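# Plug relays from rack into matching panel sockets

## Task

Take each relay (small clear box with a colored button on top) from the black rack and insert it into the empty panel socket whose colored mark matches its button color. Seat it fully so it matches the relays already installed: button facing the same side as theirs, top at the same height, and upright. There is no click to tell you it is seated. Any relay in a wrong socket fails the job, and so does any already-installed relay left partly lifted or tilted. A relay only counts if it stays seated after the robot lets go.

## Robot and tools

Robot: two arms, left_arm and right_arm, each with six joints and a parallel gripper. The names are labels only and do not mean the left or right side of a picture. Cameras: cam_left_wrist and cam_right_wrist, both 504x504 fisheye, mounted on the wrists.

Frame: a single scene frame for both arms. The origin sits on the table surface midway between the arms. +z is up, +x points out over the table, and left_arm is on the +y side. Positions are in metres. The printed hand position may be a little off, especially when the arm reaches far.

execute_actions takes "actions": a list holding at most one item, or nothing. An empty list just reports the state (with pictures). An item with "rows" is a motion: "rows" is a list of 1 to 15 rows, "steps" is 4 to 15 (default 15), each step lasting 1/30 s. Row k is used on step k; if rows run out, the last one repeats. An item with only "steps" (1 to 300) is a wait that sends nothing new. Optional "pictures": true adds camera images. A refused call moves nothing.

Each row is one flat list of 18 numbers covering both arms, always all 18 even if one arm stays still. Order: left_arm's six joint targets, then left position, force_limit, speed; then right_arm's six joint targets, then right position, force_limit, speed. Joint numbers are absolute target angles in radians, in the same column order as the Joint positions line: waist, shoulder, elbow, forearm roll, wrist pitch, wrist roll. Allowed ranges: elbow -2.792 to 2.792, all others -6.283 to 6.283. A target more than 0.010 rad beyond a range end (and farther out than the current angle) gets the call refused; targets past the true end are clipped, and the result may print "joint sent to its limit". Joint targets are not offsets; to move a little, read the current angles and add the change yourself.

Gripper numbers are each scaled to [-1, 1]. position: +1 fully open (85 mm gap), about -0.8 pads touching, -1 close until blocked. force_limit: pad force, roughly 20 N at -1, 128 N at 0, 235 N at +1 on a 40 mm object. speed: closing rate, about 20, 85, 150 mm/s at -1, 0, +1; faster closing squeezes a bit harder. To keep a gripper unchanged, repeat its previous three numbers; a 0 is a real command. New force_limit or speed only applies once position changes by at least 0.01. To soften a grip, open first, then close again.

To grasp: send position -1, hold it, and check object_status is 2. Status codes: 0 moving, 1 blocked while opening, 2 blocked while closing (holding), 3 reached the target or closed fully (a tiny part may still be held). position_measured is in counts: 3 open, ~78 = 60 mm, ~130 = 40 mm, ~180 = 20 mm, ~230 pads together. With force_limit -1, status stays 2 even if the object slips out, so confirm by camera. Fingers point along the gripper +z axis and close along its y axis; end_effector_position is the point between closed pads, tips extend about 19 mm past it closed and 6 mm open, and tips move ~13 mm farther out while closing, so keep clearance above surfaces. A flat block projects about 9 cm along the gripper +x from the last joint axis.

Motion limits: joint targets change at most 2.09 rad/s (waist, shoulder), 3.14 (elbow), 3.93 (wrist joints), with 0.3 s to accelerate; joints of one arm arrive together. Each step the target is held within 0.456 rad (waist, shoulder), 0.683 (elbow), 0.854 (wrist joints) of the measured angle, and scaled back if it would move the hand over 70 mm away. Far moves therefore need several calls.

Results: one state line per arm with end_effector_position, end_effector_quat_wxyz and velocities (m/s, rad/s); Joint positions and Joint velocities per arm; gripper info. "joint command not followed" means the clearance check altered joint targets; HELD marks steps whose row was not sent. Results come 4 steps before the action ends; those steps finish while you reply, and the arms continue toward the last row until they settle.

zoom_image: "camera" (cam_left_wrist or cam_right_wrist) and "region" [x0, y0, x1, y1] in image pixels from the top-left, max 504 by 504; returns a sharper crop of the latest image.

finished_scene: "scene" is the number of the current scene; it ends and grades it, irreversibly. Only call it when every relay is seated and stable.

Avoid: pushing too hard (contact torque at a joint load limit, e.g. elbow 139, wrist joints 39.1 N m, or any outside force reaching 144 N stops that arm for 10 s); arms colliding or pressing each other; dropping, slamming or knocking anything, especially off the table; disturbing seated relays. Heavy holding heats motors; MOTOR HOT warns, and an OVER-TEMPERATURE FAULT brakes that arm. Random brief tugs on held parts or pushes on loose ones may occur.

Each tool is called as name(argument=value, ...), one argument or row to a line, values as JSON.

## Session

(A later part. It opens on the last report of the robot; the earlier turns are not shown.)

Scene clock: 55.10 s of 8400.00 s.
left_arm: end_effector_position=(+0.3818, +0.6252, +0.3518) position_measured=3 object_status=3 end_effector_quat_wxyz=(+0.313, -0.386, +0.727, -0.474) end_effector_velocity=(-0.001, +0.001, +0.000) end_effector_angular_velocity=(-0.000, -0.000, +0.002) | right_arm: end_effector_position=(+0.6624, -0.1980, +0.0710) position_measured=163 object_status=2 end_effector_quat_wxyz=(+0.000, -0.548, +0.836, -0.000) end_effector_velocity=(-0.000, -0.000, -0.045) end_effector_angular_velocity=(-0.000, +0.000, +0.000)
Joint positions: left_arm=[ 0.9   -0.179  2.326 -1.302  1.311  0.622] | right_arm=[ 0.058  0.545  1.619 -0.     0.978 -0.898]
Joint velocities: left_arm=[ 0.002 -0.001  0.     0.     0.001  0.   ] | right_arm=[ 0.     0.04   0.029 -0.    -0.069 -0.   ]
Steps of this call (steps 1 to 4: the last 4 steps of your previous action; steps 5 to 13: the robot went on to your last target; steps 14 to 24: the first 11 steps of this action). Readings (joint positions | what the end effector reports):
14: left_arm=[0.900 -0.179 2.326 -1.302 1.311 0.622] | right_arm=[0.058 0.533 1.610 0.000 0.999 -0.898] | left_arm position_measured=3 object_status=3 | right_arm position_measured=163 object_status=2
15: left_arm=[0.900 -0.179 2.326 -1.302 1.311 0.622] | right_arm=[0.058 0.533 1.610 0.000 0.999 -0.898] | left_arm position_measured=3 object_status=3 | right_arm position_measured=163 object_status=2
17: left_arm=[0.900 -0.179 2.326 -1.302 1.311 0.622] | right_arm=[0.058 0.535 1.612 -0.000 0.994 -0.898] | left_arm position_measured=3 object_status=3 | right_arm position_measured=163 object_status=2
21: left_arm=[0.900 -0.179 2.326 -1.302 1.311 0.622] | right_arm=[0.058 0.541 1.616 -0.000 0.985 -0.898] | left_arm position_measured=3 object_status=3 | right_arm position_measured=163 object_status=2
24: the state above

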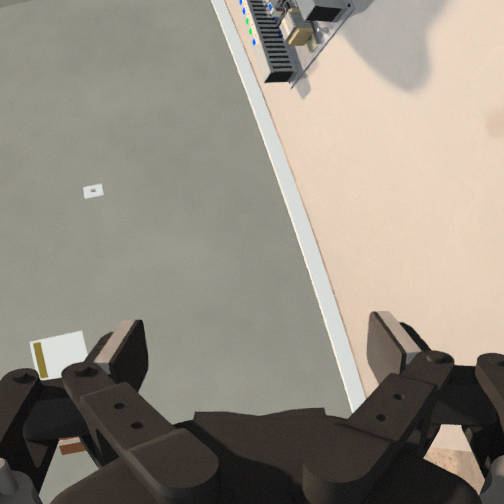

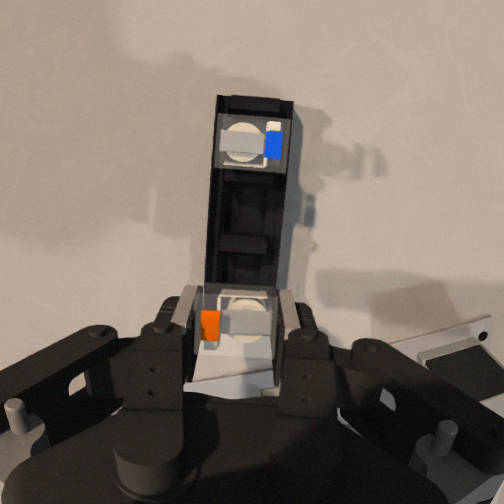

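execute_actions(
  actions=[
    {"rows":[[0.9,-0.179,2.326,-1.302,1.311,0.622,1,0,0,0.0584,0.5515,1.6228,0,0.9673,-0.8982,-1,-0.5,0],[0.9,-0.179,2.326,-1.302,1.311,0.622,1,0,0,0.0584,0.5526,1.6236,0,0.9654,-0.8982,-1,-0.5,0],[0.9,-0.179,2.326,-1.302,1.311,0.622,1,0,0,0.0584,0.5537,1.6244,0,0.9635,-0.8982,-1,-0.5,0],[0.9,-0.179,2.326,-1.302,1.311,0.622,1,0,0,0.0584,0.5548,1.6252,0,0.9616,-0.8982,-1,-0.5,0],[0.9,-0.179,2.326,-1.302,1.311,0.622,1,0,0,0.0584,0.5559,1.626,0,0.9597,-0.8982,-1,-0.5,0],[0.9,-0.179,2.326,-1.302,1.311,0.622,1,0,0,0.0584,0.557,1.6268,0,0.9578,-0.8982,-1,-0.5,0],[0.9,-0.179,2.326,-1.302,1.311,0.622,1,0,0,0.0584,0.5581,1.6276,0,0.9559,-0.8982,-1,-0.5,0],[0.9,-0.179,2.326,-1.302,1.311,0.622,1,0,0,0.0584,0.5592,1.6284,0,0.954,-0.8982,-1,-0.5,0],[0.9,-0.179,2.326,-1.302,1.311,0.622,1,0,0,0.0584,0.5603,1.6292,0,0.9521,-0.8982,-1,-0.5,0],[0.9,-0.179,2.326,-1.302,1.311,0.622,1,0,0,0.0584,0.5614,1.63,0,0.9502,-0.8982,-1,-0.5,0],[0.9,-0.179,2.326,-1.302,1.311,0.622,1,0,0,0.0584,0.5625,1.6307,0,0.9484,-0.8982,-1,-0.5,0]],"steps":15},
  ],
)

execute_actions(
  actions=[
    {"steps":6},
  ],
  pictures=true,
)

Scene clock: 55.70 s of 8400.00 s.
left_arm: end_effector_position=(+0.3818, +0.6252, +0.3518) position_measured=3 object_status=3 end_effector_quat_wxyz=(+0.313, -0.386, +0.727, -0.474) end_effector_velocity=(+0.000, +0.000, -0.000) end_effector_angular_velocity=(+0.000, +0.001, +0.001) | right_arm: end_effector_position=(+0.6621, -0.1980, +0.0538) position_measured=163 object_status=2 end_effector_quat_wxyz=(-0.000, -0.548, +0.836, -0.000) end_effector_velocity=(-0.001, -0.001, -0.036) end_effector_angular_velocity=(-0.001, +0.001, -0.001)
Joint positions: left_arm=[ 0.9   -0.179  2.326 -1.302  1.311  0.622] | right_arm=[ 0.058  0.561  1.63  -0.     0.951 -0.898]
Joint velocities: left_arm=[ 0.     0.     0.     0.    -0.001  0.   ] | right_arm=[-0.001  0.033  0.023 -0.    -0.055 -0.   ]
Steps of this call (steps 1 to 4: the last 4 steps of your previous action; steps 5 to 7: the robot went on to your last target; steps 8 to 18: the first 11 steps of this action). Readings (joint positions | what the end effector reports):
8: left_arm=[0.900 -0.179 2.326 -1.302 1.311 0.622] | right_arm=[0.058 0.550 1.622 -0.000 0.969 -0.898] | left_arm position_measured=3 object_status=3 | right_arm position_measured=163 object_status=2
9: left_arm=[0.900 -0.179 2.326 -1.302 1.311 0.622] | right_arm=[0.058 0.551 1.622 -0.000 0.968 -0.898] | left_arm position_measured=3 object_status=3 | right_arm position_measured=163 object_status=2
11: left_arm=[0.900 -0.179 2.326 -1.302 1.311 0.622] | right_arm=[0.058 0.553 1.624 -0.000 0.965 -0.898] | left_arm position_measured=3 object_status=3 | right_arm position_measured=163 object_status=2
15: left_arm=[0.900 -0.179 2.326 -1.302 1.311 0.622] | right_arm=[0.058 0.557 1.627 -0.000 0.957 -0.898] | left_arm position_measured=3 object_status=3 | right_arm position_measured=163 object_status=2
18: the state above

Scene clock: 55.90 s of 8400.00 s.
left_arm: end_effector_position=(+0.3818, +0.6252, +0.3518) position_measured=3 object_status=3 end_effector_quat_wxyz=(+0.313, -0.386, +0.727, -0.474) end_effector_velocity=(-0.000, -0.001, -0.000) end_effector_angular_velocity=(-0.001, -0.000, -0.001) | right_arm: end_effector_position=(+0.6620, -0.1980, +0.0519) position_measured=163 object_status=2 end_effector_quat_wxyz=(+0.000, -0.548, +0.836, -0.000) end_effector_velocity=(-0.000, -0.000, -0.002) end_effector_angular_velocity=(-0.000, +0.002, -0.001)
Joint positions: left_arm=[ 0.9   -0.179  2.326 -1.302  1.311  0.622] | right_arm=[ 0.058  0.562  1.631 -0.     0.948 -0.898]
Joint velocities: left_arm=[-0.     0.     0.001  0.     0.001  0.   ] | right_arm=[-0.001  0.002  0.001  0.    -0.    -0.   ]
Kept back: nothing.
Steps of this call (steps 1 to 4: the last 4 steps of your previous action; steps 5 to 6: the robot went on to your last target). Readings (joint positions | what the end effector reports):
1: left_arm=[0.900 -0.179 2.326 -1.302 1.311 0.622] | right_arm=[0.058 0.562 1.630 -0.000 0.950 -0.898] | left_arm position_measured=3 object_status=3 | right_arm position_measured=163 object_status=2
2: left_arm=[0.900 -0.179 2.326 -1.302 1.311 0.622] | right_arm=[0.058 0.562 1.631 -0.000 0.949 -0.898] | left_arm position_measured=3 object_status=3 | right_arm position_measured=163 object_status=2
4: left_arm=[0.900 -0.179 2.326 -1.302 1.311 0.622] | right_arm=[0.058 0.562 1.631 -0.000 0.948 -0.898] | left_arm position_measured=3 object_status=3 | right_arm position_measured=163 object_status=2
6: the state above

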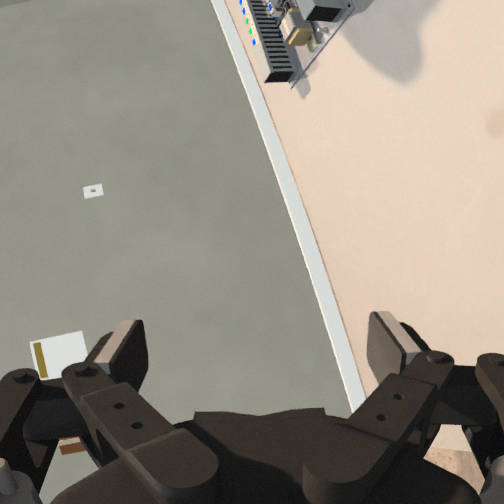

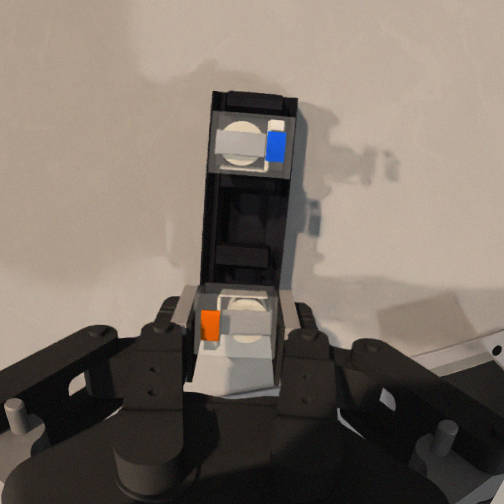

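Went in cleanly. Lower to .049, release slowly, wait, regrip.

execute_actions(
  actions=[
    {"rows":[[0.9,-0.179,2.326,-1.302,1.311,0.622,1,0,0,0.0584,0.5635,1.6314,0,0.9467,-0.8982,-1,-0.5,0],[0.9,-0.179,2.326,-1.302,1.311,0.622,1,0,0,0.0584,0.5644,1.632,0,0.9452,-0.8982,-1,-0.5,0],[0.9,-0.179,2.326,-1.302,1.311,0.622,1,0,0,0.0584,0.5653,1.6327,0,0.9436,-0.8982,-1,-0.5,0],[0.9,-0.179,2.326,-1.302,1.311,0.622,1,0,0,0.0584,0.5653,1.6327,0,0.9436,-0.8982,-1,-0.5,0],[0.9,-0.179,2.326,-1.302,1.311,0.622,1,0,0,0.0584,0.5653,1.6327,0,0.9436,-0.8982,0.15,-0.5,0]],"steps":15},
  ],
)

execute_actions(
  actions=[
    {"steps":12},
  ],
  pictures=true,
)

Scene clock: 56.43 s of 8400.00 s.
left_arm: end_effector_position=(+0.3818, +0.6252, +0.3518) position_measured=3 object_status=3 end_effector_quat_wxyz=(+0.313, -0.386, +0.727, -0.474) end_effector_velocity=(-0.000, +0.000, -0.000) end_effector_angular_velocity=(+0.001, -0.001, +0.000) | right_arm: end_effector_position=(+0.6619, -0.1981, +0.0488) position_measured=132 object_status=0 end_effector_quat_wxyz=(-0.000, -0.548, +0.836, -0.000) end_effector_velocity=(-0.000, -0.000, -0.000) end_effector_angular_velocity=(+0.000, +0.000, -0.001)
Joint positions: left_arm=[ 0.9   -0.179  2.326 -1.302  1.311  0.622] | right_arm=[ 0.058  0.565  1.633 -0.     0.944 -0.898]
Joint velocities: left_arm=[ 0.001  0.     0.    -0.    -0.     0.002] | right_arm=[-0. -0.  0.  0. -0. -0.]
Steps of this call (steps 1 to 5: the robot went on to your last target; steps 6 to 16: the first 11 steps of this action). Readings (joint positions | what the end effector reports):
6: left_arm=[0.900 -0.179 2.326 -1.302 1.311 0.622] | right_arm=[0.058 0.563 1.631 -0.000 0.948 -0.898] | left_arm position_measured=3 object_status=3 | right_arm position_measured=163 object_status=2
7: left_arm=[0.900 -0.179 2.326 -1.302 1.311 0.622] | right_arm=[0.058 0.563 1.631 -0.000 0.947 -0.898] | left_arm position_measured=3 object_status=3 | right_arm position_measured=163 object_status=2
9: left_arm=[0.900 -0.179 2.326 -1.302 1.311 0.622] | right_arm=[0.058 0.565 1.632 -0.000 0.945 -0.898] | left_arm position_measured=3 object_status=3 | right_arm position_measured=163 object_status=2
13: left_arm=[0.900 -0.179 2.326 -1.302 1.311 0.622] | right_arm=[0.058 0.565 1.633 -0.000 0.944 -0.898] | left_arm position_measured=3 object_status=3 | right_arm position_measured=153 object_status=0
16: the state above

Scene clock: 56.83 s of 8400.00 s.
left_arm: end_effector_position=(+0.3818, +0.6252, +0.3518) position_measured=3 object_status=3 end_effector_quat_wxyz=(+0.313, -0.386, +0.727, -0.474) end_effector_velocity=(+0.000, +0.001, +0.000) end_effector_angular_velocity=(+0.002, -0.000, +0.001) | right_arm: end_effector_position=(+0.6619, -0.1981, +0.0488) position_measured=110 object_status=0 end_effector_quat_wxyz=(-0.000, -0.548, +0.836, -0.000) end_effector_velocity=(+0.000, -0.001, +0.001) end_effector_angular_velocity=(+0.000, -0.001, -0.001)
Joint positions: left_arm=[ 0.9   -0.179  2.326 -1.302  1.311  0.622] | right_arm=[ 0.058  0.565  1.633 -0.     0.944 -0.898]
Joint velocities: left_arm=[ 0.    -0.    -0.     0.    -0.002  0.001] | right_arm=[-0.001 -0.001 -0.     0.    -0.    -0.   ]
Kept back: nothing.
Steps of this call (steps 1 to 4: the last 4 steps of your previous action; steps 5 to 12: the robot went on to your last target). Readings (joint positions | what the end effector reports):
1: left_arm=[0.900 -0.179 2.326 -1.302 1.311 0.622] | right_arm=[0.058 0.565 1.633 -0.000 0.944 -0.898] | left_arm position_measured=3 object_status=3 | right_arm position_measured=125 object_status=0
2: left_arm=[0.900 -0.179 2.326 -1.302 1.311 0.622] | right_arm=[0.058 0.565 1.633 -0.000 0.944 -0.898] | left_arm position_measured=3 object_status=3 | right_arm position_measured=118 object_status=0
4: left_arm=[0.900 -0.179 2.326 -1.302 1.311 0.622] | right_arm=[0.058 0.565 1.633 -0.000 0.944 -0.898] | left_arm position_measured=3 object_status=3 | right_arm position_measured=112 object_status=0
8: left_arm=[0.900 -0.179 2.326 -1.302 1.311 0.622] | right_arm=[0.058 0.565 1.633 -0.000 0.944 -0.898] | left_arm position_measured=3 object_status=3 | right_arm position_measured=110 object_status=0
12: the state above

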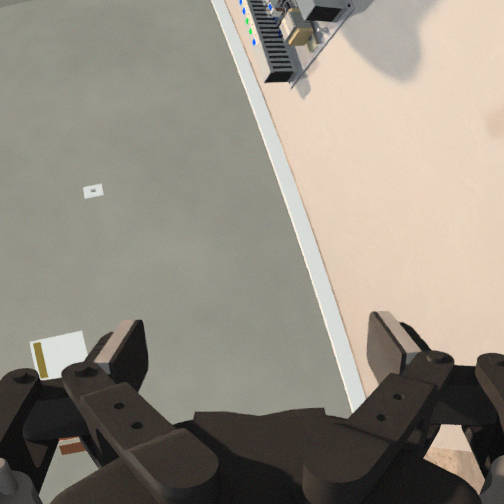

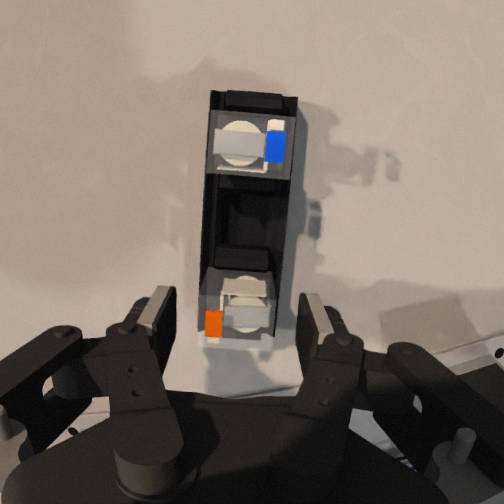

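execute_actions(
  actions=[
    {"rows":[[0.9,-0.179,2.326,-1.302,1.311,0.622,1,0,0,0.0584,0.5662,1.6333,0,0.9421,-0.8982,-1,-0.5,0]],"steps":15},
  ],
)

execute_actions(
  actions=[
    {"rows":[[0.9,-0.179,2.326,-1.302,1.311,0.622,1,0,0,0.0584,0.5662,1.6333,0,0.9421,-0.8982,-1,-0.5,0],[0.9,-0.179,2.326,-1.302,1.311,0.622,1,0,0,0.0584,0.5662,1.6333,0,0.9421,-0.8982,-1,-0.5,0],[0.9,-0.179,2.326,-1.302,1.311,0.622,1,0,0,0.0584,0.5644,1.632,0,0.9452,-0.8982,-1,-0.5,0],[0.9,-0.179,2.326,-1.302,1.311,0.622,1,0,0,0.0584,0.5625,1.6307,0,0.9484,-0.8982,-1,-0.5,0],[0.9,-0.179,2.326,-1.302,1.311,0.622,1,0,0,0.0584,0.5603,1.6292,0,0.9521,-0.8982,-1,-0.5,0],[0.9,-0.179,2.326,-1.302,1.311,0.622,1,0,0,0.0584,0.557,1.6268,0,0.9578,-0.8982,-1,-0.5,0],[0.9,-0.179,2.326,-1.302,1.311,0.622,1,0,0,0.0584,0.5526,1.6236,0,0.9654,-0.8982,-1,-0.5,0],[0.9,-0.179,2.326,-1.302,1.311,0.622,1,0,0,0.0584,0.545,1.6181,0,0.9785,-0.8982,-1,-0.5,0],[0.9,-0.179,2.326,-1.302,1.311,0.622,1,0,0,0.0584,0.5328,1.6095,0,0.9993,-0.8982,-1,-0.5,0],[0.9,-0.179,2.326,-1.302,1.311,0.622,1,0,0,0.0584,0.4661,1.5433,0,1.1322,-0.8982,-1,-0.5,0]],"steps":15},
  ],
  pictures=true,
)

Scene clock: 57.50 s of 8400.00 s.
left_arm: end_effector_position=(+0.3818, +0.6252, +0.3518) position_measured=3 object_status=3 end_effector_quat_wxyz=(+0.313, -0.386, +0.727, -0.474) end_effector_velocity=(-0.000, +0.000, +0.000) end_effector_angular_velocity=(+0.001, -0.001, +0.000) | right_arm: end_effector_position=(+0.6619, -0.1981, +0.0478) position_measured=164 object_status=0 end_effector_quat_wxyz=(-0.000, -0.548, +0.836, +0.000) end_effector_velocity=(-0.001, +0.000, -0.001) end_effector_angular_velocity=(-0.000, +0.002, +0.000)
Joint positions: left_arm=[ 0.9   -0.179  2.326 -1.302  1.311  0.622] | right_arm=[ 0.058  0.566  1.633  0.     0.942 -0.898]
Joint velocities: left_arm=[ 0.001 -0.    -0.     0.     0.001  0.   ] | right_arm=[0.    0.001 0.    0.    0.    0.   ]
Steps of this call (steps 1 to 9: the robot went on to your last target; steps 10 to 20: the first 11 steps of this action). Readings (joint positions | what the end effector reports):
10: left_arm=[0.900 -0.179 2.326 -1.302 1.311 0.622] | right_arm=[0.058 0.565 1.633 -0.000 0.944 -0.898] | left_arm position_measured=3 object_status=3 | right_arm position_measured=110 object_status=0
11: left_arm=[0.900 -0.179 2.326 -1.302 1.311 0.622] | right_arm=[0.058 0.566 1.633 0.000 0.943 -0.898] | left_arm position_measured=3 object_status=3 | right_arm position_measured=110 object_status=0
13: left_arm=[0.900 -0.179 2.326 -1.302 1.311 0.622] | right_arm=[0.058 0.566 1.633 0.000 0.942 -0.898] | left_arm position_measured=3 object_status=3 | right_arm position_measured=119 object_status=0
17: left_arm=[0.900 -0.179 2.326 -1.302 1.311 0.622] | right_arm=[0.058 0.566 1.633 0.000 0.942 -0.898] | left_arm position_measured=3 object_status=3 | right_arm position_measured=148 object_status=0
20: the state above

Scene clock: 58.00 s of 8400.00 s.
left_arm: end_effector_position=(+0.3818, +0.6252, +0.3518) position_measured=3 object_status=3 end_effector_quat_wxyz=(+0.313, -0.386, +0.727, -0.474) end_effector_velocity=(-0.000, +0.001, +0.000) end_effector_angular_velocity=(+0.001, -0.000, +0.002) | right_arm: end_effector_position=(+0.6622, -0.1980, +0.0870) position_measured=164 object_status=2 end_effector_quat_wxyz=(-0.001, -0.548, +0.836, +0.000) end_effector_velocity=(-0.003, -0.001, +0.516) end_effector_angular_velocity=(-0.009, +0.034, +0.000)
Joint positions: left_arm=[ 0.9   -0.179  2.326 -1.302  1.311  0.622] | right_arm=[ 0.058  0.531  1.607  0.     1.004 -0.898]
Joint velocities: left_arm=[ 0.001 -0.    -0.    -0.    -0.001  0.   ] | right_arm=[-0.    -0.439 -0.365 -0.     0.839 -0.   ]
Steps of this call (steps 1 to 4: the last 4 steps of your previous action; steps 5 to 15: the first 11 steps of this action). Readings (joint positions | what the end effector reports):
5: left_arm=[0.900 -0.179 2.326 -1.302 1.311 0.622] | right_arm=[0.058 0.566 1.633 0.000 0.942 -0.898] | left_arm position_measured=3 object_status=3 | right_arm position_measured=164 object_status=2
6: left_arm=[0.900 -0.179 2.326 -1.302 1.311 0.622] | right_arm=[0.058 0.566 1.633 0.000 0.942 -0.898] | left_arm position_measured=3 object_status=3 | right_arm position_measured=164 object_status=2
8: left_arm=[0.900 -0.179 2.326 -1.302 1.311 0.622] | right_arm=[0.058 0.566 1.633 0.000 0.943 -0.898] | left_arm position_measured=3 object_status=3 | right_arm position_measured=164 object_status=2
12: left_arm=[0.900 -0.179 2.326 -1.302 1.311 0.622] | right_arm=[0.058 0.556 1.626 0.000 0.960 -0.898] | left_arm position_measured=3 object_status=3 | right_arm position_measured=164 object_status=2
15: the state above

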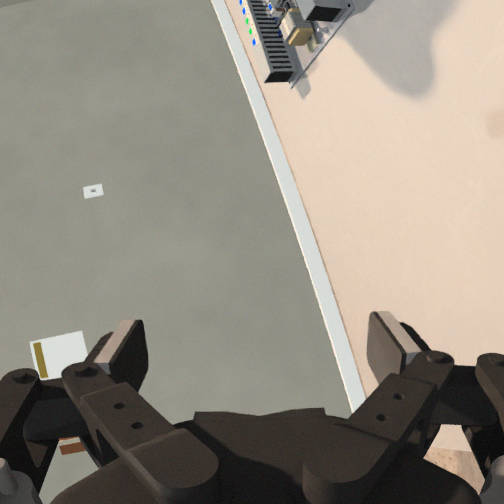

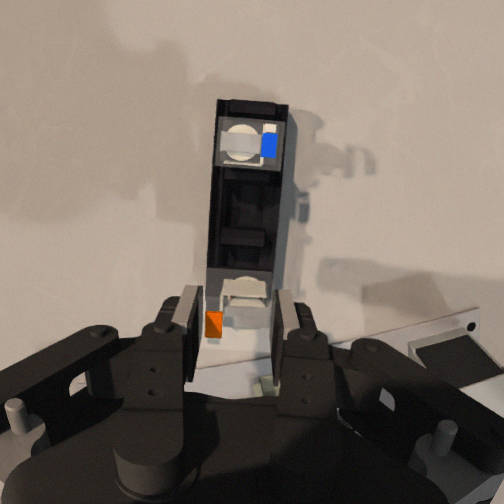

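execute_actions(
  actions=[
    {"rows":[[0.9,-0.179,2.326,-1.302,1.311,0.622,1,0,0,0.0584,0.4661,1.5433,0,1.1322,-0.8982,-1,-0.5,0],[0.9,-0.179,2.326,-1.302,1.311,0.622,1,0,0,0.2141,0.5649,1.3855,0,1.1912,2.1231,-1,-0.5,0]],"steps":15},
  ],
)

execute_actions(
  actions=[
    {"steps":26},
  ],
)

execute_actions(
  actions=[
    {"rows":[[0.9,-0.179,2.326,-1.302,1.311,0.622,1,0,0,0.2141,0.609,1.4396,0,1.093,2.1231,-1,-0.5,0]],"steps":15},
  ],
  pictures=true,
)

Scene clock: 58.80 s of 8400.00 s.
left_arm: end_effector_position=(+0.3818, +0.6252, +0.3518) position_measured=3 object_status=3 end_effector_quat_wxyz=(+0.313, -0.386, +0.727, -0.474) end_effector_velocity=(-0.000, -0.000, -0.000) end_effector_angular_velocity=(+0.000, +0.000, +0.000) | right_arm: end_effector_position=(+0.6738, -0.1222, +0.1704) position_measured=164 object_status=2 end_effector_quat_wxyz=(+0.000, -0.340, +0.941, -0.000) end_effector_velocity=(+0.030, +0.320, -0.001) end_effector_angular_velocity=(-0.000, +0.000, -2.832)
Joint positions: left_arm=[ 0.9   -0.179  2.326 -1.302  1.311  0.622] | right_arm=[ 0.144  0.52   1.457 -0.     1.165 -0.345]
Joint velocities: left_arm=[-0. -0.  0. -0. -0.  0.] | right_arm=[ 0.354  0.224 -0.357 -0.     0.133  3.186]
Steps of this call (steps 1 to 4: the last 4 steps of your previous action; steps 5 to 13: the robot went on to your last target; steps 14 to 24: the first 11 steps of this action). Readings (joint positions | what the end effector reports):
14: left_arm=[0.900 -0.179 2.326 -1.302 1.311 0.622] | right_arm=[0.058 0.466 1.543 0.000 1.132 -0.898] | left_arm position_measured=3 object_status=3 | right_arm position_measured=164 object_status=2
15: left_arm=[0.900 -0.179 2.326 -1.302 1.311 0.622] | right_arm=[0.058 0.466 1.543 0.000 1.132 -0.898] | left_arm position_measured=3 object_status=3 | right_arm position_measured=164 object_status=2
17: left_arm=[0.900 -0.179 2.326 -1.302 1.311 0.622] | right_arm=[0.064 0.469 1.538 -0.000 1.134 -0.869] | left_arm position_measured=3 object_status=3 | right_arm position_measured=164 object_status=2
21: left_arm=[0.900 -0.179 2.326 -1.302 1.311 0.622] | right_arm=[0.105 0.495 1.496 -0.000 1.150 -0.639] | left_arm position_measured=3 object_status=3 | right_arm position_measured=164 object_status=2
24: the state above

Scene clock: 59.67 s of 8400.00 s.
left_arm: end_effector_position=(+0.3818, +0.6252, +0.3518) position_measured=3 object_status=3 end_effector_quat_wxyz=(+0.313, -0.386, +0.727, -0.474) end_effector_velocity=(+0.000, -0.001, -0.000) end_effector_angular_velocity=(-0.000, -0.000, -0.002) | right_arm: end_effector_position=(+0.6768, -0.0579, +0.1699) position_measured=164 object_status=2 end_effector_quat_wxyz=(+0.000, +0.753, +0.658, -0.000) end_effector_velocity=(-0.001, +0.001, +0.001) end_effector_angular_velocity=(+0.000, -0.001, -0.004)
Joint positions: left_arm=[ 0.9   -0.179  2.326 -1.302  1.311  0.622] | right_arm=[ 0.214  0.565  1.386 -0.     1.191  2.123]
Joint velocities: left_arm=[-0.001  0.     0.001  0.     0.001  0.001] | right_arm=[ 0.002 -0.001 -0.    -0.    -0.     0.005]
Kept back: nothing.
Steps of this call (steps 1 to 4: the last 4 steps of your previous action; steps 5 to 26: the robot went on to your last target). Readings (joint positions | what the end effector reports):
1: left_arm=[0.900 -0.179 2.326 -1.302 1.311 0.622] | right_arm=[0.156 0.528 1.445 -0.000 1.169 -0.232] | left_arm position_measured=3 object_status=3 | right_arm position_measured=164 object_status=2
2: left_arm=[0.900 -0.179 2.326 -1.302 1.311 0.622] | right_arm=[0.166 0.535 1.434 -0.000 1.173 -0.111] | left_arm position_measured=3 object_status=3 | right_arm position_measured=164 object_status=2
4: left_arm=[0.900 -0.179 2.326 -1.302 1.311 0.622] | right_arm=[0.184 0.546 1.416 -0.000 1.180 0.139] | left_arm position_measured=3 object_status=3 | right_arm position_measured=164 object_status=2
8: left_arm=[0.900 -0.179 2.326 -1.302 1.311 0.622] | right_arm=[0.203 0.558 1.397 -0.000 1.187 0.640] | left_arm position_measured=3 object_status=3 | right_arm position_measured=164 object_status=2
26: the state above

Scene clock: 60.03 s of 8400.00 s.
left_arm: end_effector_position=(+0.3818, +0.6252, +0.3518) position_measured=3 object_status=3 end_effector_quat_wxyz=(+0.313, -0.386, +0.727, -0.474) end_effector_velocity=(-0.000, +0.000, -0.000) end_effector_angular_velocity=(-0.000, +0.000, +0.001) | right_arm: end_effector_position=(+0.6768, -0.0578, +0.1045) position_measured=164 object_status=2 end_effector_quat_wxyz=(-0.000, +0.753, +0.658, -0.000) end_effector_velocity=(-0.001, -0.001, -0.001) end_effector_angular_velocity=(+0.001, +0.000, -0.001)
Joint positions: left_arm=[ 0.9   -0.179  2.326 -1.302  1.311  0.622] | right_arm=[ 0.214  0.609  1.439 -0.     1.093  2.123]
Joint velocities: left_arm=[ 0.001 -0.     0.001  0.    -0.     0.   ] | right_arm=[-0.    -0.001  0.003  0.001 -0.002  0.   ]
Steps of this call (steps 1 to 11: the first 11 steps of this action). Readings (joint positions | what the end effector reports):
1: left_arm=[0.900 -0.179 2.326 -1.302 1.311 0.622] | right_arm=[0.214 0.565 1.386 -0.000 1.191 2.123] | left_arm position_measured=3 object_status=3 | right_arm position_measured=164 object_status=2
2: left_arm=[0.900 -0.179 2.326 -1.302 1.311 0.622] | right_arm=[0.214 0.568 1.389 0.000 1.185 2.123] | left_arm position_measured=3 object_status=3 | right_arm position_measured=164 object_status=2
4: left_arm=[0.900 -0.179 2.326 -1.302 1.311 0.622] | right_arm=[0.214 0.591 1.418 0.000 1.132 2.123] | left_arm position_measured=3 object_status=3 | right_arm position_measured=164 object_status=2
8: left_arm=[0.900 -0.179 2.326 -1.302 1.311 0.622] | right_arm=[0.214 0.610 1.439 -0.000 1.093 2.123] | left_arm position_measured=3 object_status=3 | right_arm position_measured=164 object_status=2
11: the state above

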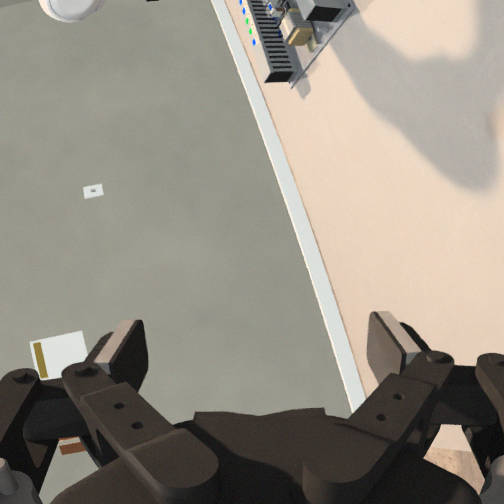

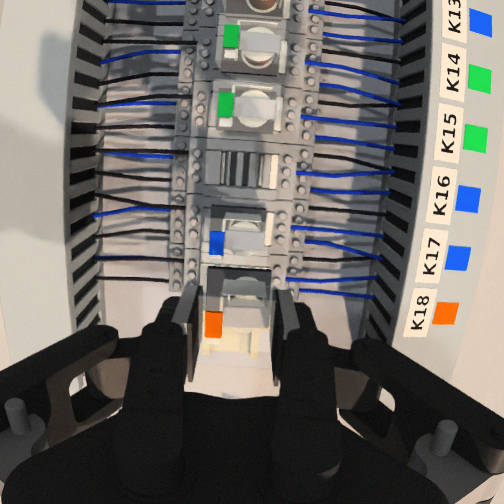

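execute_actions(
  actions=[
    {"rows":[[0.9,-0.179,2.326,-1.302,1.311,0.622,1,0,0,0.2141,0.6128,1.4432,0,1.0856,2.1231,-1,-0.5,0],[0.9,-0.179,2.326,-1.302,1.311,0.622,1,0,0,0.2141,0.6166,1.4468,0,1.0782,2.1231,-1,-0.5,0],[0.9,-0.179,2.326,-1.302,1.311,0.622,1,0,0,0.2141,0.6178,1.4478,0,1.076,2.1231,-1,-0.5,0],[0.9,-0.179,2.326,-1.302,1.311,0.622,1,0,0,0.2141,0.619,1.4488,0,1.0738,2.1231,-1,-0.5,0],[0.9,-0.179,2.326,-1.302,1.311,0.622,1,0,0,0.2141,0.6201,1.4498,0,1.0717,2.1231,-1,-0.5,0],[0.9,-0.179,2.326,-1.302,1.311,0.622,1,0,0,0.2141,0.6213,1.4508,0,1.0695,2.1231,-1,-0.5,0],[0.9,-0.179,2.326,-1.302,1.311,0.622,1,0,0,0.2141,0.6225,1.4518,0,1.0673,2.1231,-1,-0.5,0],[0.9,-0.179,2.326,-1.302,1.311,0.622,1,0,0,0.2141,0.6236,1.4528,0,1.0652,2.1231,-1,-0.5,0],[0.9,-0.179,2.326,-1.302,1.311,0.622,1,0,0,0.2141,0.6246,1.4537,0,1.0633,2.1231,-1,-0.5,0],[0.9,-0.179,2.326,-1.302,1.311,0.622,1,0,0,0.2141,0.6256,1.4545,0,1.0615,2.1231,-1,-0.5,0],[0.9,-0.179,2.326,-1.302,1.311,0.622,1,0,0,0.2141,0.6266,1.4554,0,1.0596,2.1231,-1,-0.5,0],[0.9,-0.179,2.326,-1.302,1.311,0.622,1,0,0,0.2141,0.6275,1.4562,0,1.0579,2.1231,-1,-0.5,0],[0.9,-0.179,2.326,-1.302,1.311,0.622,1,0,0,0.2141,0.6285,1.457,0,1.0561,2.1231,-1,-0.5,0],[0.9,-0.179,2.326,-1.302,1.311,0.622,1,0,0,0.2141,0.6294,1.4578,0,1.0544,2.1231,-1,-0.5,0],[0.9,-0.179,2.326,-1.302,1.311,0.622,1,0,0,0.2141,0.6303,1.4586,0,1.0527,2.1231,-1,-0.5,0]],"steps":15},
  ],
)

execute_actions(
  actions=[
    {"steps":10},
  ],
  pictures=true,
)

zoom_image(
  camera="cam_right_wrist",
  region=[170,200,320,380],
)

Scene clock: 60.93 s of 8400.00 s.
left_arm: end_effector_position=(+0.3818, +0.6252, +0.3518) position_measured=3 object_status=3 end_effector_quat_wxyz=(+0.313, -0.386, +0.727, -0.474) end_effector_velocity=(-0.000, +0.000, +0.000) end_effector_angular_velocity=(-0.001, -0.000, +0.001) | right_arm: end_effector_position=(+0.6768, -0.0579, +0.0843) position_measured=164 object_status=2 end_effector_quat_wxyz=(+0.000, +0.753, +0.658, +0.000) end_effector_velocity=(+0.000, -0.001, -0.038) end_effector_angular_velocity=(-0.001, +0.001, -0.001)
Joint positions: left_arm=[ 0.9   -0.179  2.326 -1.302  1.311  0.622] | right_arm=[0.214 0.625 1.454 0.    1.063 2.123]
Joint velocities: left_arm=[ 0.001 -0.    -0.001 -0.     0.    -0.002] | right_arm=[-0.001  0.03   0.025 -0.001 -0.055 -0.   ]
Steps of this call (steps 1 to 4: the last 4 steps of your previous action; steps 5 to 15: the robot went on to your last target; step 16: nothing new was sent; steps 17 to 27: the first 11 steps of this action). Readings (joint positions | what the end effector reports):
17: left_arm=[0.900 -0.179 2.326 -1.302 1.311 0.622] | right_arm=[0.214 0.609 1.440 0.000 1.093 2.123] | left_arm position_measured=3 object_status=3 | right_arm position_measured=164 object_status=2
18: left_arm=[0.900 -0.179 2.326 -1.302 1.311 0.622] | right_arm=[0.214 0.610 1.441 0.000 1.089 2.123] | left_arm position_measured=3 object_status=3 | right_arm position_measured=164 object_status=2
20: left_arm=[0.900 -0.179 2.326 -1.302 1.311 0.622] | right_arm=[0.214 0.616 1.447 0.000 1.078 2.123] | left_arm position_measured=3 object_status=3 | right_arm position_measured=164 object_status=2
24: left_arm=[0.900 -0.179 2.326 -1.302 1.311 0.622] | right_arm=[0.214 0.621 1.451 0.000 1.069 2.123] | left_arm position_measured=3 object_status=3 | right_arm position_measured=164 object_status=2
27: the state above

Scene clock: 61.27 s of 8400.00 s.
left_arm: end_effector_position=(+0.3818, +0.6252, +0.3518) position_measured=3 object_status=3 end_effector_quat_wxyz=(+0.313, -0.386, +0.727, -0.474) end_effector_velocity=(+0.000, +0.000, -0.000) end_effector_angular_velocity=(-0.000, +0.000, +0.000) | right_arm: end_effector_position=(+0.6768, -0.0579, +0.0774) position_measured=164 object_status=2 end_effector_quat_wxyz=(-0.000, +0.753, +0.658, +0.000) end_effector_velocity=(+0.000, -0.000, +0.001) end_effector_angular_velocity=(+0.001, -0.001, -0.000)
Joint positions: left_arm=[ 0.9   -0.179  2.326 -1.302  1.311  0.622] | right_arm=[0.214 0.63  1.459 0.    1.053 2.123]
Joint velocities: left_arm=[-0.  0. -0.  0. -0. -0.] | right_arm=[-0.    -0.002  0.     0.    -0.    -0.   ]
Kept back: nothing.
Steps of this call (steps 1 to 4: the last 4 steps of your previous action; steps 5 to 10: the robot went on to your last target). Readings (joint positions | what the end effector reports):
1: left_arm=[0.900 -0.179 2.326 -1.302 1.311 0.622] | right_arm=[0.214 0.626 1.455 0.000 1.061 2.123] | left_arm position_measured=3 object_status=3 | right_arm position_measured=164 object_status=2
2: left_arm=[0.900 -0.179 2.326 -1.302 1.311 0.622] | right_arm=[0.214 0.627 1.456 0.000 1.059 2.123] | left_arm position_measured=3 object_status=3 | right_arm position_measured=164 object_status=2
4: left_arm=[0.900 -0.179 2.326 -1.302 1.311 0.622] | right_arm=[0.214 0.629 1.457 0.000 1.055 2.123] | left_arm position_measured=3 object_status=3 | right_arm position_measured=164 object_status=2
8: left_arm=[0.900 -0.179 2.326 -1.302 1.311 0.622] | right_arm=[0.214 0.630 1.459 0.000 1.053 2.123] | left_arm position_measured=3 object_status=3 | right_arm position_measured=164 object_status=2
10: the state above

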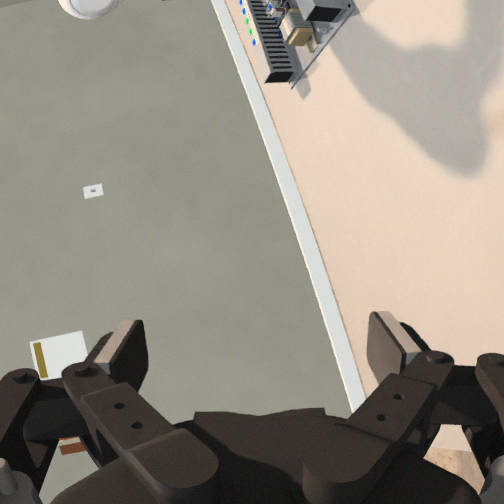

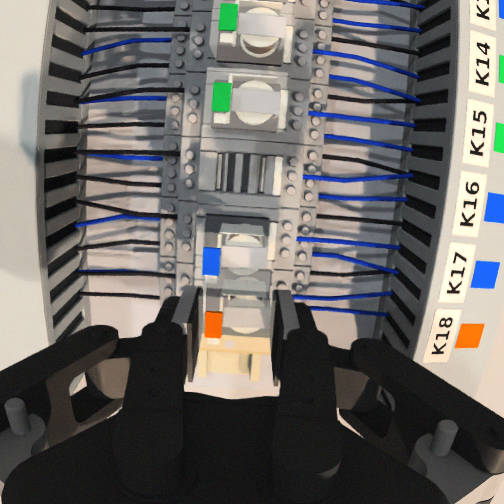

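Region (170, 200, 320, 380) of cam_right_wrist's 504x504 image, scaled by 2.800, with more detail than that image has.

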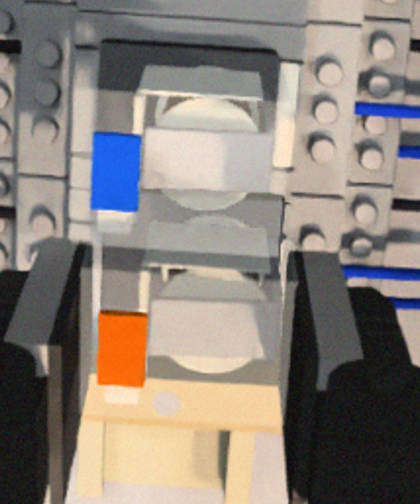

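execute_actions(
  actions=[
    {"rows":[[0.9,-0.179,2.326,-1.302,1.311,0.622,1,0,0,0.2141,0.6285,1.457,0,1.0561,2.1231,-1,-0.5,0],[0.9,-0.179,2.326,-1.302,1.311,0.622,1,0,0,0.2141,0.6266,1.4554,0,1.0596,2.1231,-1,-0.5,0],[0.9,-0.179,2.326,-1.302,1.311,0.622,1,0,0,0.2141,0.6236,1.4528,0,1.0652,2.1231,-1,-0.5,0],[0.9,-0.179,2.326,-1.302,1.311,0.622,1,0,0,0.2141,0.6201,1.4498,0,1.0717,2.1231,-1,-0.5,0],[0.9,-0.179,2.326,-1.302,1.311,0.622,1,0,0,0.2141,0.6166,1.4468,0,1.0782,2.1231,-1,-0.5,0],[0.9,-0.179,2.326,-1.302,1.311,0.622,1,0,0,0.2141,0.609,1.4396,0,1.093,2.1231,-1,-0.5,0]],"steps":15},
  ],
  pictures=true,
)

Scene clock: 61.93 s of 8400.00 s.
left_arm: end_effector_position=(+0.3818, +0.6252, +0.3518) position_measured=3 object_status=3 end_effector_quat_wxyz=(+0.313, -0.386, +0.727, -0.474) end_effector_velocity=(-0.000, -0.000, -0.000) end_effector_angular_velocity=(+0.001, -0.000, +0.000) | right_arm: end_effector_position=(+0.6769, -0.0578, +0.1048) position_measured=164 object_status=2 end_effector_quat_wxyz=(+0.000, +0.753, +0.658, +0.000) end_effector_velocity=(-0.001, -0.001, -0.001) end_effector_angular_velocity=(-0.002, +0.004, -0.001)
Joint positions: left_arm=[ 0.9   -0.179  2.326 -1.302  1.311  0.622] | right_arm=[0.214 0.609 1.44  0.    1.093 2.123]
Joint velocities: left_arm=[ 0.001 -0.     0.    -0.    -0.     0.001] | right_arm=[-0.001  0.002  0.     0.     0.003 -0.   ]
Steps of this call (steps 1 to 9: the robot went on to your last target; steps 10 to 20: the first 11 steps of this action). Readings (joint positions | what the end effector reports):
10: left_arm=[0.900 -0.179 2.326 -1.302 1.311 0.622] | right_arm=[0.214 0.630 1.459 0.000 1.053 2.123] | left_arm position_measured=3 object_status=3 | right_arm position_measured=164 object_status=2
11: left_arm=[0.900 -0.179 2.326 -1.302 1.311 0.622] | right_arm=[0.214 0.630 1.458 0.000 1.054 2.123] | left_arm position_measured=3 object_status=3 | right_arm position_measured=164 object_status=2
13: left_arm=[0.900 -0.179 2.326 -1.302 1.311 0.622] | right_arm=[0.214 0.626 1.454 0.000 1.061 2.123] | left_arm position_measured=3 object_status=3 | right_arm position_measured=164 object_status=2
17: left_arm=[0.900 -0.179 2.326 -1.302 1.311 0.622] | right_arm=[0.214 0.611 1.441 0.000 1.090 2.123] | left_arm position_measured=3 object_status=3 | right_arm position_measured=164 object_status=2
20: the state above

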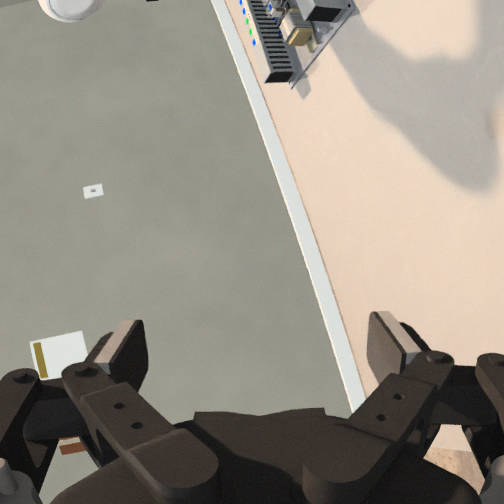

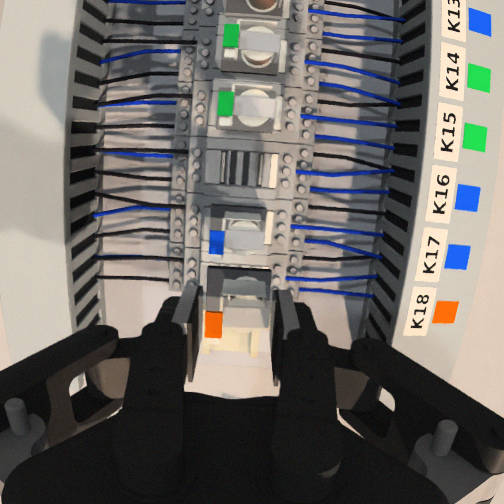

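zoom_image(
  camera="cam_right_wrist",
  region=[170,200,320,380],
)

Region (170, 200, 320, 380) of cam_right_wrist's 504x504 image, scaled by 2.800, with more detail than that image has.

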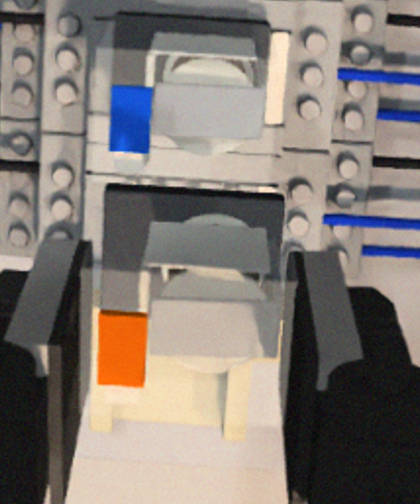

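execute_actions(
  actions=[
    {"rows":[[0.9,-0.179,2.326,-1.302,1.311,0.622,1,0,0,0.2141,0.6128,1.4432,0,1.0856,2.1231,-1,-0.5,0],[0.9,-0.179,2.326,-1.302,1.311,0.622,1,0,0,0.2141,0.6166,1.4468,0,1.0782,2.1231,-1,-0.5,0],[0.9,-0.179,2.326,-1.302,1.311,0.622,1,0,0,0.2141,0.6178,1.4478,0,1.076,2.1231,-1,-0.5,0],[0.9,-0.179,2.326,-1.302,1.311,0.622,1,0,0,0.2141,0.619,1.4488,0,1.0738,2.1231,-1,-0.5,0],[0.9,-0.179,2.326,-1.302,1.311,0.622,1,0,0,0.2141,0.6201,1.4498,0,1.0717,2.1231,-1,-0.5,0],[0.9,-0.179,2.326,-1.302,1.311,0.622,1,0,0,0.2141,0.6213,1.4508,0,1.0695,2.1231,-1,-0.5,0],[0.9,-0.179,2.326,-1.302,1.311,0.622,1,0,0,0.2141,0.6225,1.4518,0,1.0673,2.1231,-1,-0.5,0],[0.9,-0.179,2.326,-1.302,1.311,0.622,1,0,0,0.2141,0.6236,1.4528,0,1.0652,2.1231,-1,-0.5,0],[0.9,-0.179,2.326,-1.302,1.311,0.622,1,0,0,0.2141,0.6246,1.4537,0,1.0633,2.1231,-1,-0.5,0]],"steps":15},
  ],
  pictures=true,
)

Scene clock: 62.87 s of 8400.00 s.
left_arm: end_effector_position=(+0.3818, +0.6252, +0.3518) position_measured=3 object_status=3 end_effector_quat_wxyz=(+0.313, -0.386, +0.727, -0.474) end_effector_velocity=(-0.000, +0.001, -0.000) end_effector_angular_velocity=(-0.000, +0.000, +0.002) | right_arm: end_effector_position=(+0.6768, -0.0579, +0.0849) position_measured=164 object_status=2 end_effector_quat_wxyz=(+0.000, +0.753, +0.658, -0.000) end_effector_velocity=(+0.000, +0.000, -0.010) end_effector_angular_velocity=(+0.000, -0.000, -0.000)
Joint positions: left_arm=[ 0.9   -0.179  2.326 -1.302  1.311  0.622] | right_arm=[ 0.214  0.624  1.454 -0.     1.064  2.123]
Joint velocities: left_arm=[ 0.002  0.     0.    -0.    -0.    -0.   ] | right_arm=[-0.     0.008  0.006 -0.    -0.015 -0.   ]
Steps of this call (steps 1 to 4: the last 4 steps of your previous action; steps 5 to 15: the robot went on to your last target; steps 16 to 17: nothing new was sent; steps 18 to 28: the first 11 steps of this action). Readings (joint positions | what the end effector reports):
18: left_arm=[0.900 -0.179 2.326 -1.302 1.311 0.622] | right_arm=[0.214 0.609 1.440 0.000 1.093 2.123] | left_arm position_measured=3 object_status=3 | right_arm position_measured=164 object_status=2
19: left_arm=[0.900 -0.179 2.326 -1.302 1.311 0.622] | right_arm=[0.214 0.610 1.441 0.000 1.090 2.123] | left_arm position_measured=3 object_status=3 | right_arm position_measured=164 object_status=2
21: left_arm=[0.900 -0.179 2.326 -1.302 1.311 0.622] | right_arm=[0.214 0.616 1.447 -0.000 1.079 2.123] | left_arm position_measured=3 object_status=3 | right_arm position_measured=164 object_status=2
25: left_arm=[0.900 -0.179 2.326 -1.302 1.311 0.622] | right_arm=[0.214 0.621 1.451 -0.000 1.069 2.123] | left_arm position_measured=3 object_status=3 | right_arm position_measured=164 object_status=2
28: the state above

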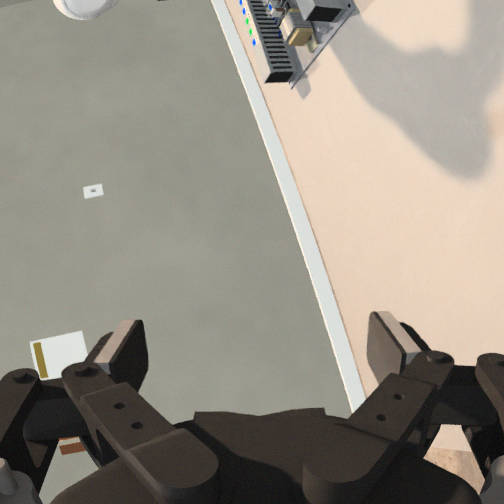

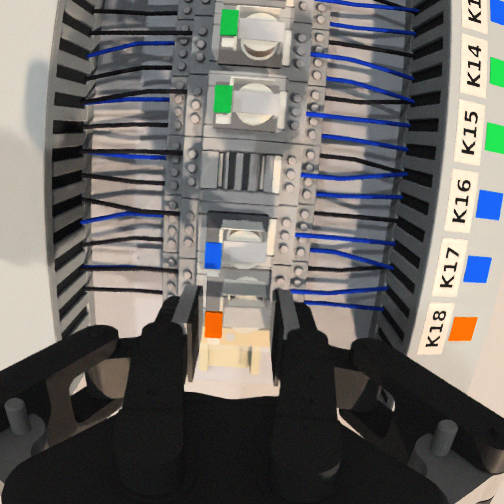

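execute_actions(
  actions=[
    {"rows":[[0.9,-0.179,2.326,-1.302,1.311,0.622,1,0,0,0.2141,0.6166,1.4468,0,1.0782,2.1231,-1,-0.5,0],[0.9,-0.179,2.326,-1.302,1.311,0.622,1,0,0,0.2141,0.6166,1.4468,0,1.0782,2.1231,-1,-0.5,0],[0.9,-0.179,2.326,-1.302,1.311,0.622,1,0,0,0.2141,0.6166,1.4468,0,1.0782,2.1231,-1,-0.5,0],[0.9,-0.179,2.326,-1.302,1.311,0.622,1,0,0,0.2116,0.6108,1.4564,0,1.0744,2.1206,-1,-0.5,0],[0.9,-0.179,2.326,-1.302,1.311,0.622,1,0,0,0.2116,0.6108,1.4564,0,1.0744,2.1206,-1,-0.5,0],[0.9,-0.179,2.326,-1.302,1.311,0.622,1,0,0,0.2116,0.6108,1.4564,0,1.0744,2.1206,-1,-0.5,0],[0.9,-0.179,2.326,-1.302,1.311,0.622,1,0,0,0.2116,0.6108,1.4564,0,1.0744,2.1206,-1,-0.5,0],[0.9,-0.179,2.326,-1.302,1.311,0.622,1,0,0,0.2116,0.6124,1.4578,0,1.0714,2.1206,-1,-0.5,0],[0.9,-0.179,2.326,-1.302,1.311,0.622,1,0,0,0.2116,0.614,1.4592,0,1.0684,2.1206,-1,-0.5,0],[0.9,-0.179,2.326,-1.302,1.311,0.622,1,0,0,0.2116,0.6156,1.4606,0,1.0654,2.1206,-1,-0.5,0],[0.9,-0.179,2.326,-1.302,1.311,0.622,1,0,0,0.2116,0.6172,1.4619,0,1.0625,2.1206,-1,-0.5,0],[0.9,-0.179,2.326,-1.302,1.311,0.622,1,0,0,0.2116,0.6188,1.4633,0,1.0595,2.1206,-1,-0.5,0]],"steps":15},
  ],
)

execute_actions(
  actions=[
    {"steps":8},
  ],
  pictures=true,
)

Scene clock: 63.77 s of 8400.00 s.
left_arm: end_effector_position=(+0.3818, +0.6252, +0.3518) position_measured=3 object_status=3 end_effector_quat_wxyz=(+0.313, -0.386, +0.727, -0.474) end_effector_velocity=(+0.001, -0.001, +0.001) end_effector_angular_velocity=(-0.001, -0.000, -0.002) | right_arm: end_effector_position=(+0.6741, -0.0613, +0.0905) position_measured=164 object_status=2 end_effector_quat_wxyz=(+0.000, +0.753, +0.658, +0.000) end_effector_velocity=(-0.001, -0.000, -0.062) end_effector_angular_velocity=(-0.002, +0.004, +0.002)
Joint positions: left_arm=[ 0.9   -0.179  2.326 -1.302  1.311  0.622] | right_arm=[0.212 0.614 1.46  0.    1.067 2.121]
Joint velocities: left_arm=[-0.002  0.    -0.001  0.     0.001 -0.002] | right_arm=[ 0.001  0.049  0.042 -0.    -0.086 -0.001]
Steps of this call (steps 1 to 4: the last 4 steps of your previous action; steps 5 to 15: the robot went on to your last target; step 16: nothing new was sent; steps 17 to 27: the first 11 steps of this action). Readings (joint positions | what the end effector reports):
17: left_arm=[0.900 -0.179 2.326 -1.302 1.311 0.622] | right_arm=[0.214 0.625 1.454 -0.000 1.063 2.123] | left_arm position_measured=3 object_status=3 | right_arm position_measured=164 object_status=2
18: left_arm=[0.900 -0.179 2.326 -1.302 1.311 0.622] | right_arm=[0.214 0.622 1.452 -0.000 1.068 2.123] | left_arm position_measured=3 object_status=3 | right_arm position_measured=164 object_status=2
20: left_arm=[0.900 -0.179 2.326 -1.302 1.311 0.622] | right_arm=[0.214 0.617 1.447 0.000 1.077 2.123] | left_arm position_measured=3 object_status=3 | right_arm position_measured=164 object_status=2
24: left_arm=[0.900 -0.179 2.326 -1.302 1.311 0.622] | right_arm=[0.212 0.611 1.456 0.000 1.075 2.121] | left_arm position_measured=3 object_status=3 | right_arm position_measured=164 object_status=2
27: the state above

Scene clock: 64.03 s of 8400.00 s.
left_arm: end_effector_position=(+0.3818, +0.6252, +0.3518) position_measured=3 object_status=3 end_effector_quat_wxyz=(+0.313, -0.386, +0.727, -0.474) end_effector_velocity=(+0.000, -0.000, -0.000) end_effector_angular_velocity=(-0.000, +0.001, +0.000) | right_arm: end_effector_position=(+0.6742, -0.0613, +0.0850) position_measured=164 object_status=2 end_effector_quat_wxyz=(-0.000, +0.753, +0.658, +0.000) end_effector_velocity=(-0.000, +0.000, -0.002) end_effector_angular_velocity=(-0.001, +0.002, +0.001)
Joint positions: left_arm=[ 0.9   -0.179  2.326 -1.302  1.311  0.622] | right_arm=[0.212 0.619 1.463 0.    1.06  2.121]
Joint velocities: left_arm=[-0.001  0.     0.    -0.    -0.001 -0.001] | right_arm=[ 0.     0.002  0.    -0.    -0.    -0.   ]
Kept back: nothing.
Steps of this call (steps 1 to 4: the last 4 steps of your previous action; steps 5 to 8: the robot went on to your last target). Readings (joint positions | what the end effector reports):
1: left_arm=[0.900 -0.179 2.326 -1.302 1.311 0.622] | right_arm=[0.212 0.616 1.461 0.000 1.064 2.121] | left_arm position_measured=3 object_status=3 | right_arm position_measured=164 object_status=2
2: left_arm=[0.900 -0.179 2.326 -1.302 1.311 0.622] | right_arm=[0.212 0.617 1.462 0.000 1.062 2.121] | left_arm position_measured=3 object_status=3 | right_arm position_measured=164 object_status=2
4: left_arm=[0.900 -0.179 2.326 -1.302 1.311 0.622] | right_arm=[0.212 0.619 1.463 0.000 1.060 2.121] | left_arm position_measured=3 object_status=3 | right_arm position_measured=164 object_status=2
8: the state above

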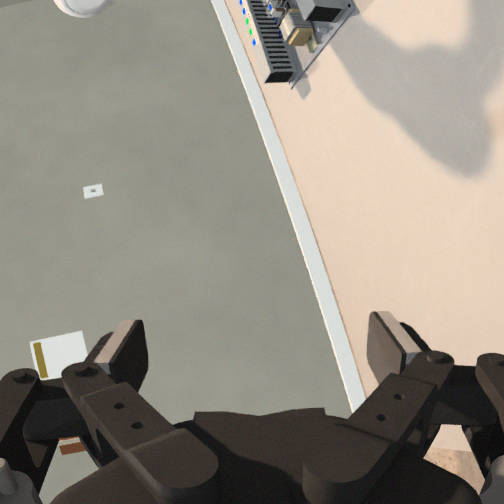

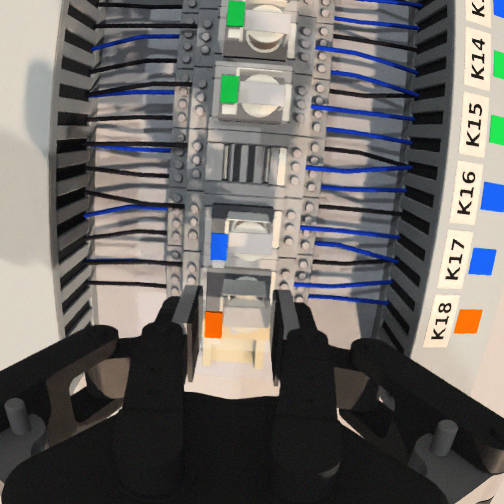

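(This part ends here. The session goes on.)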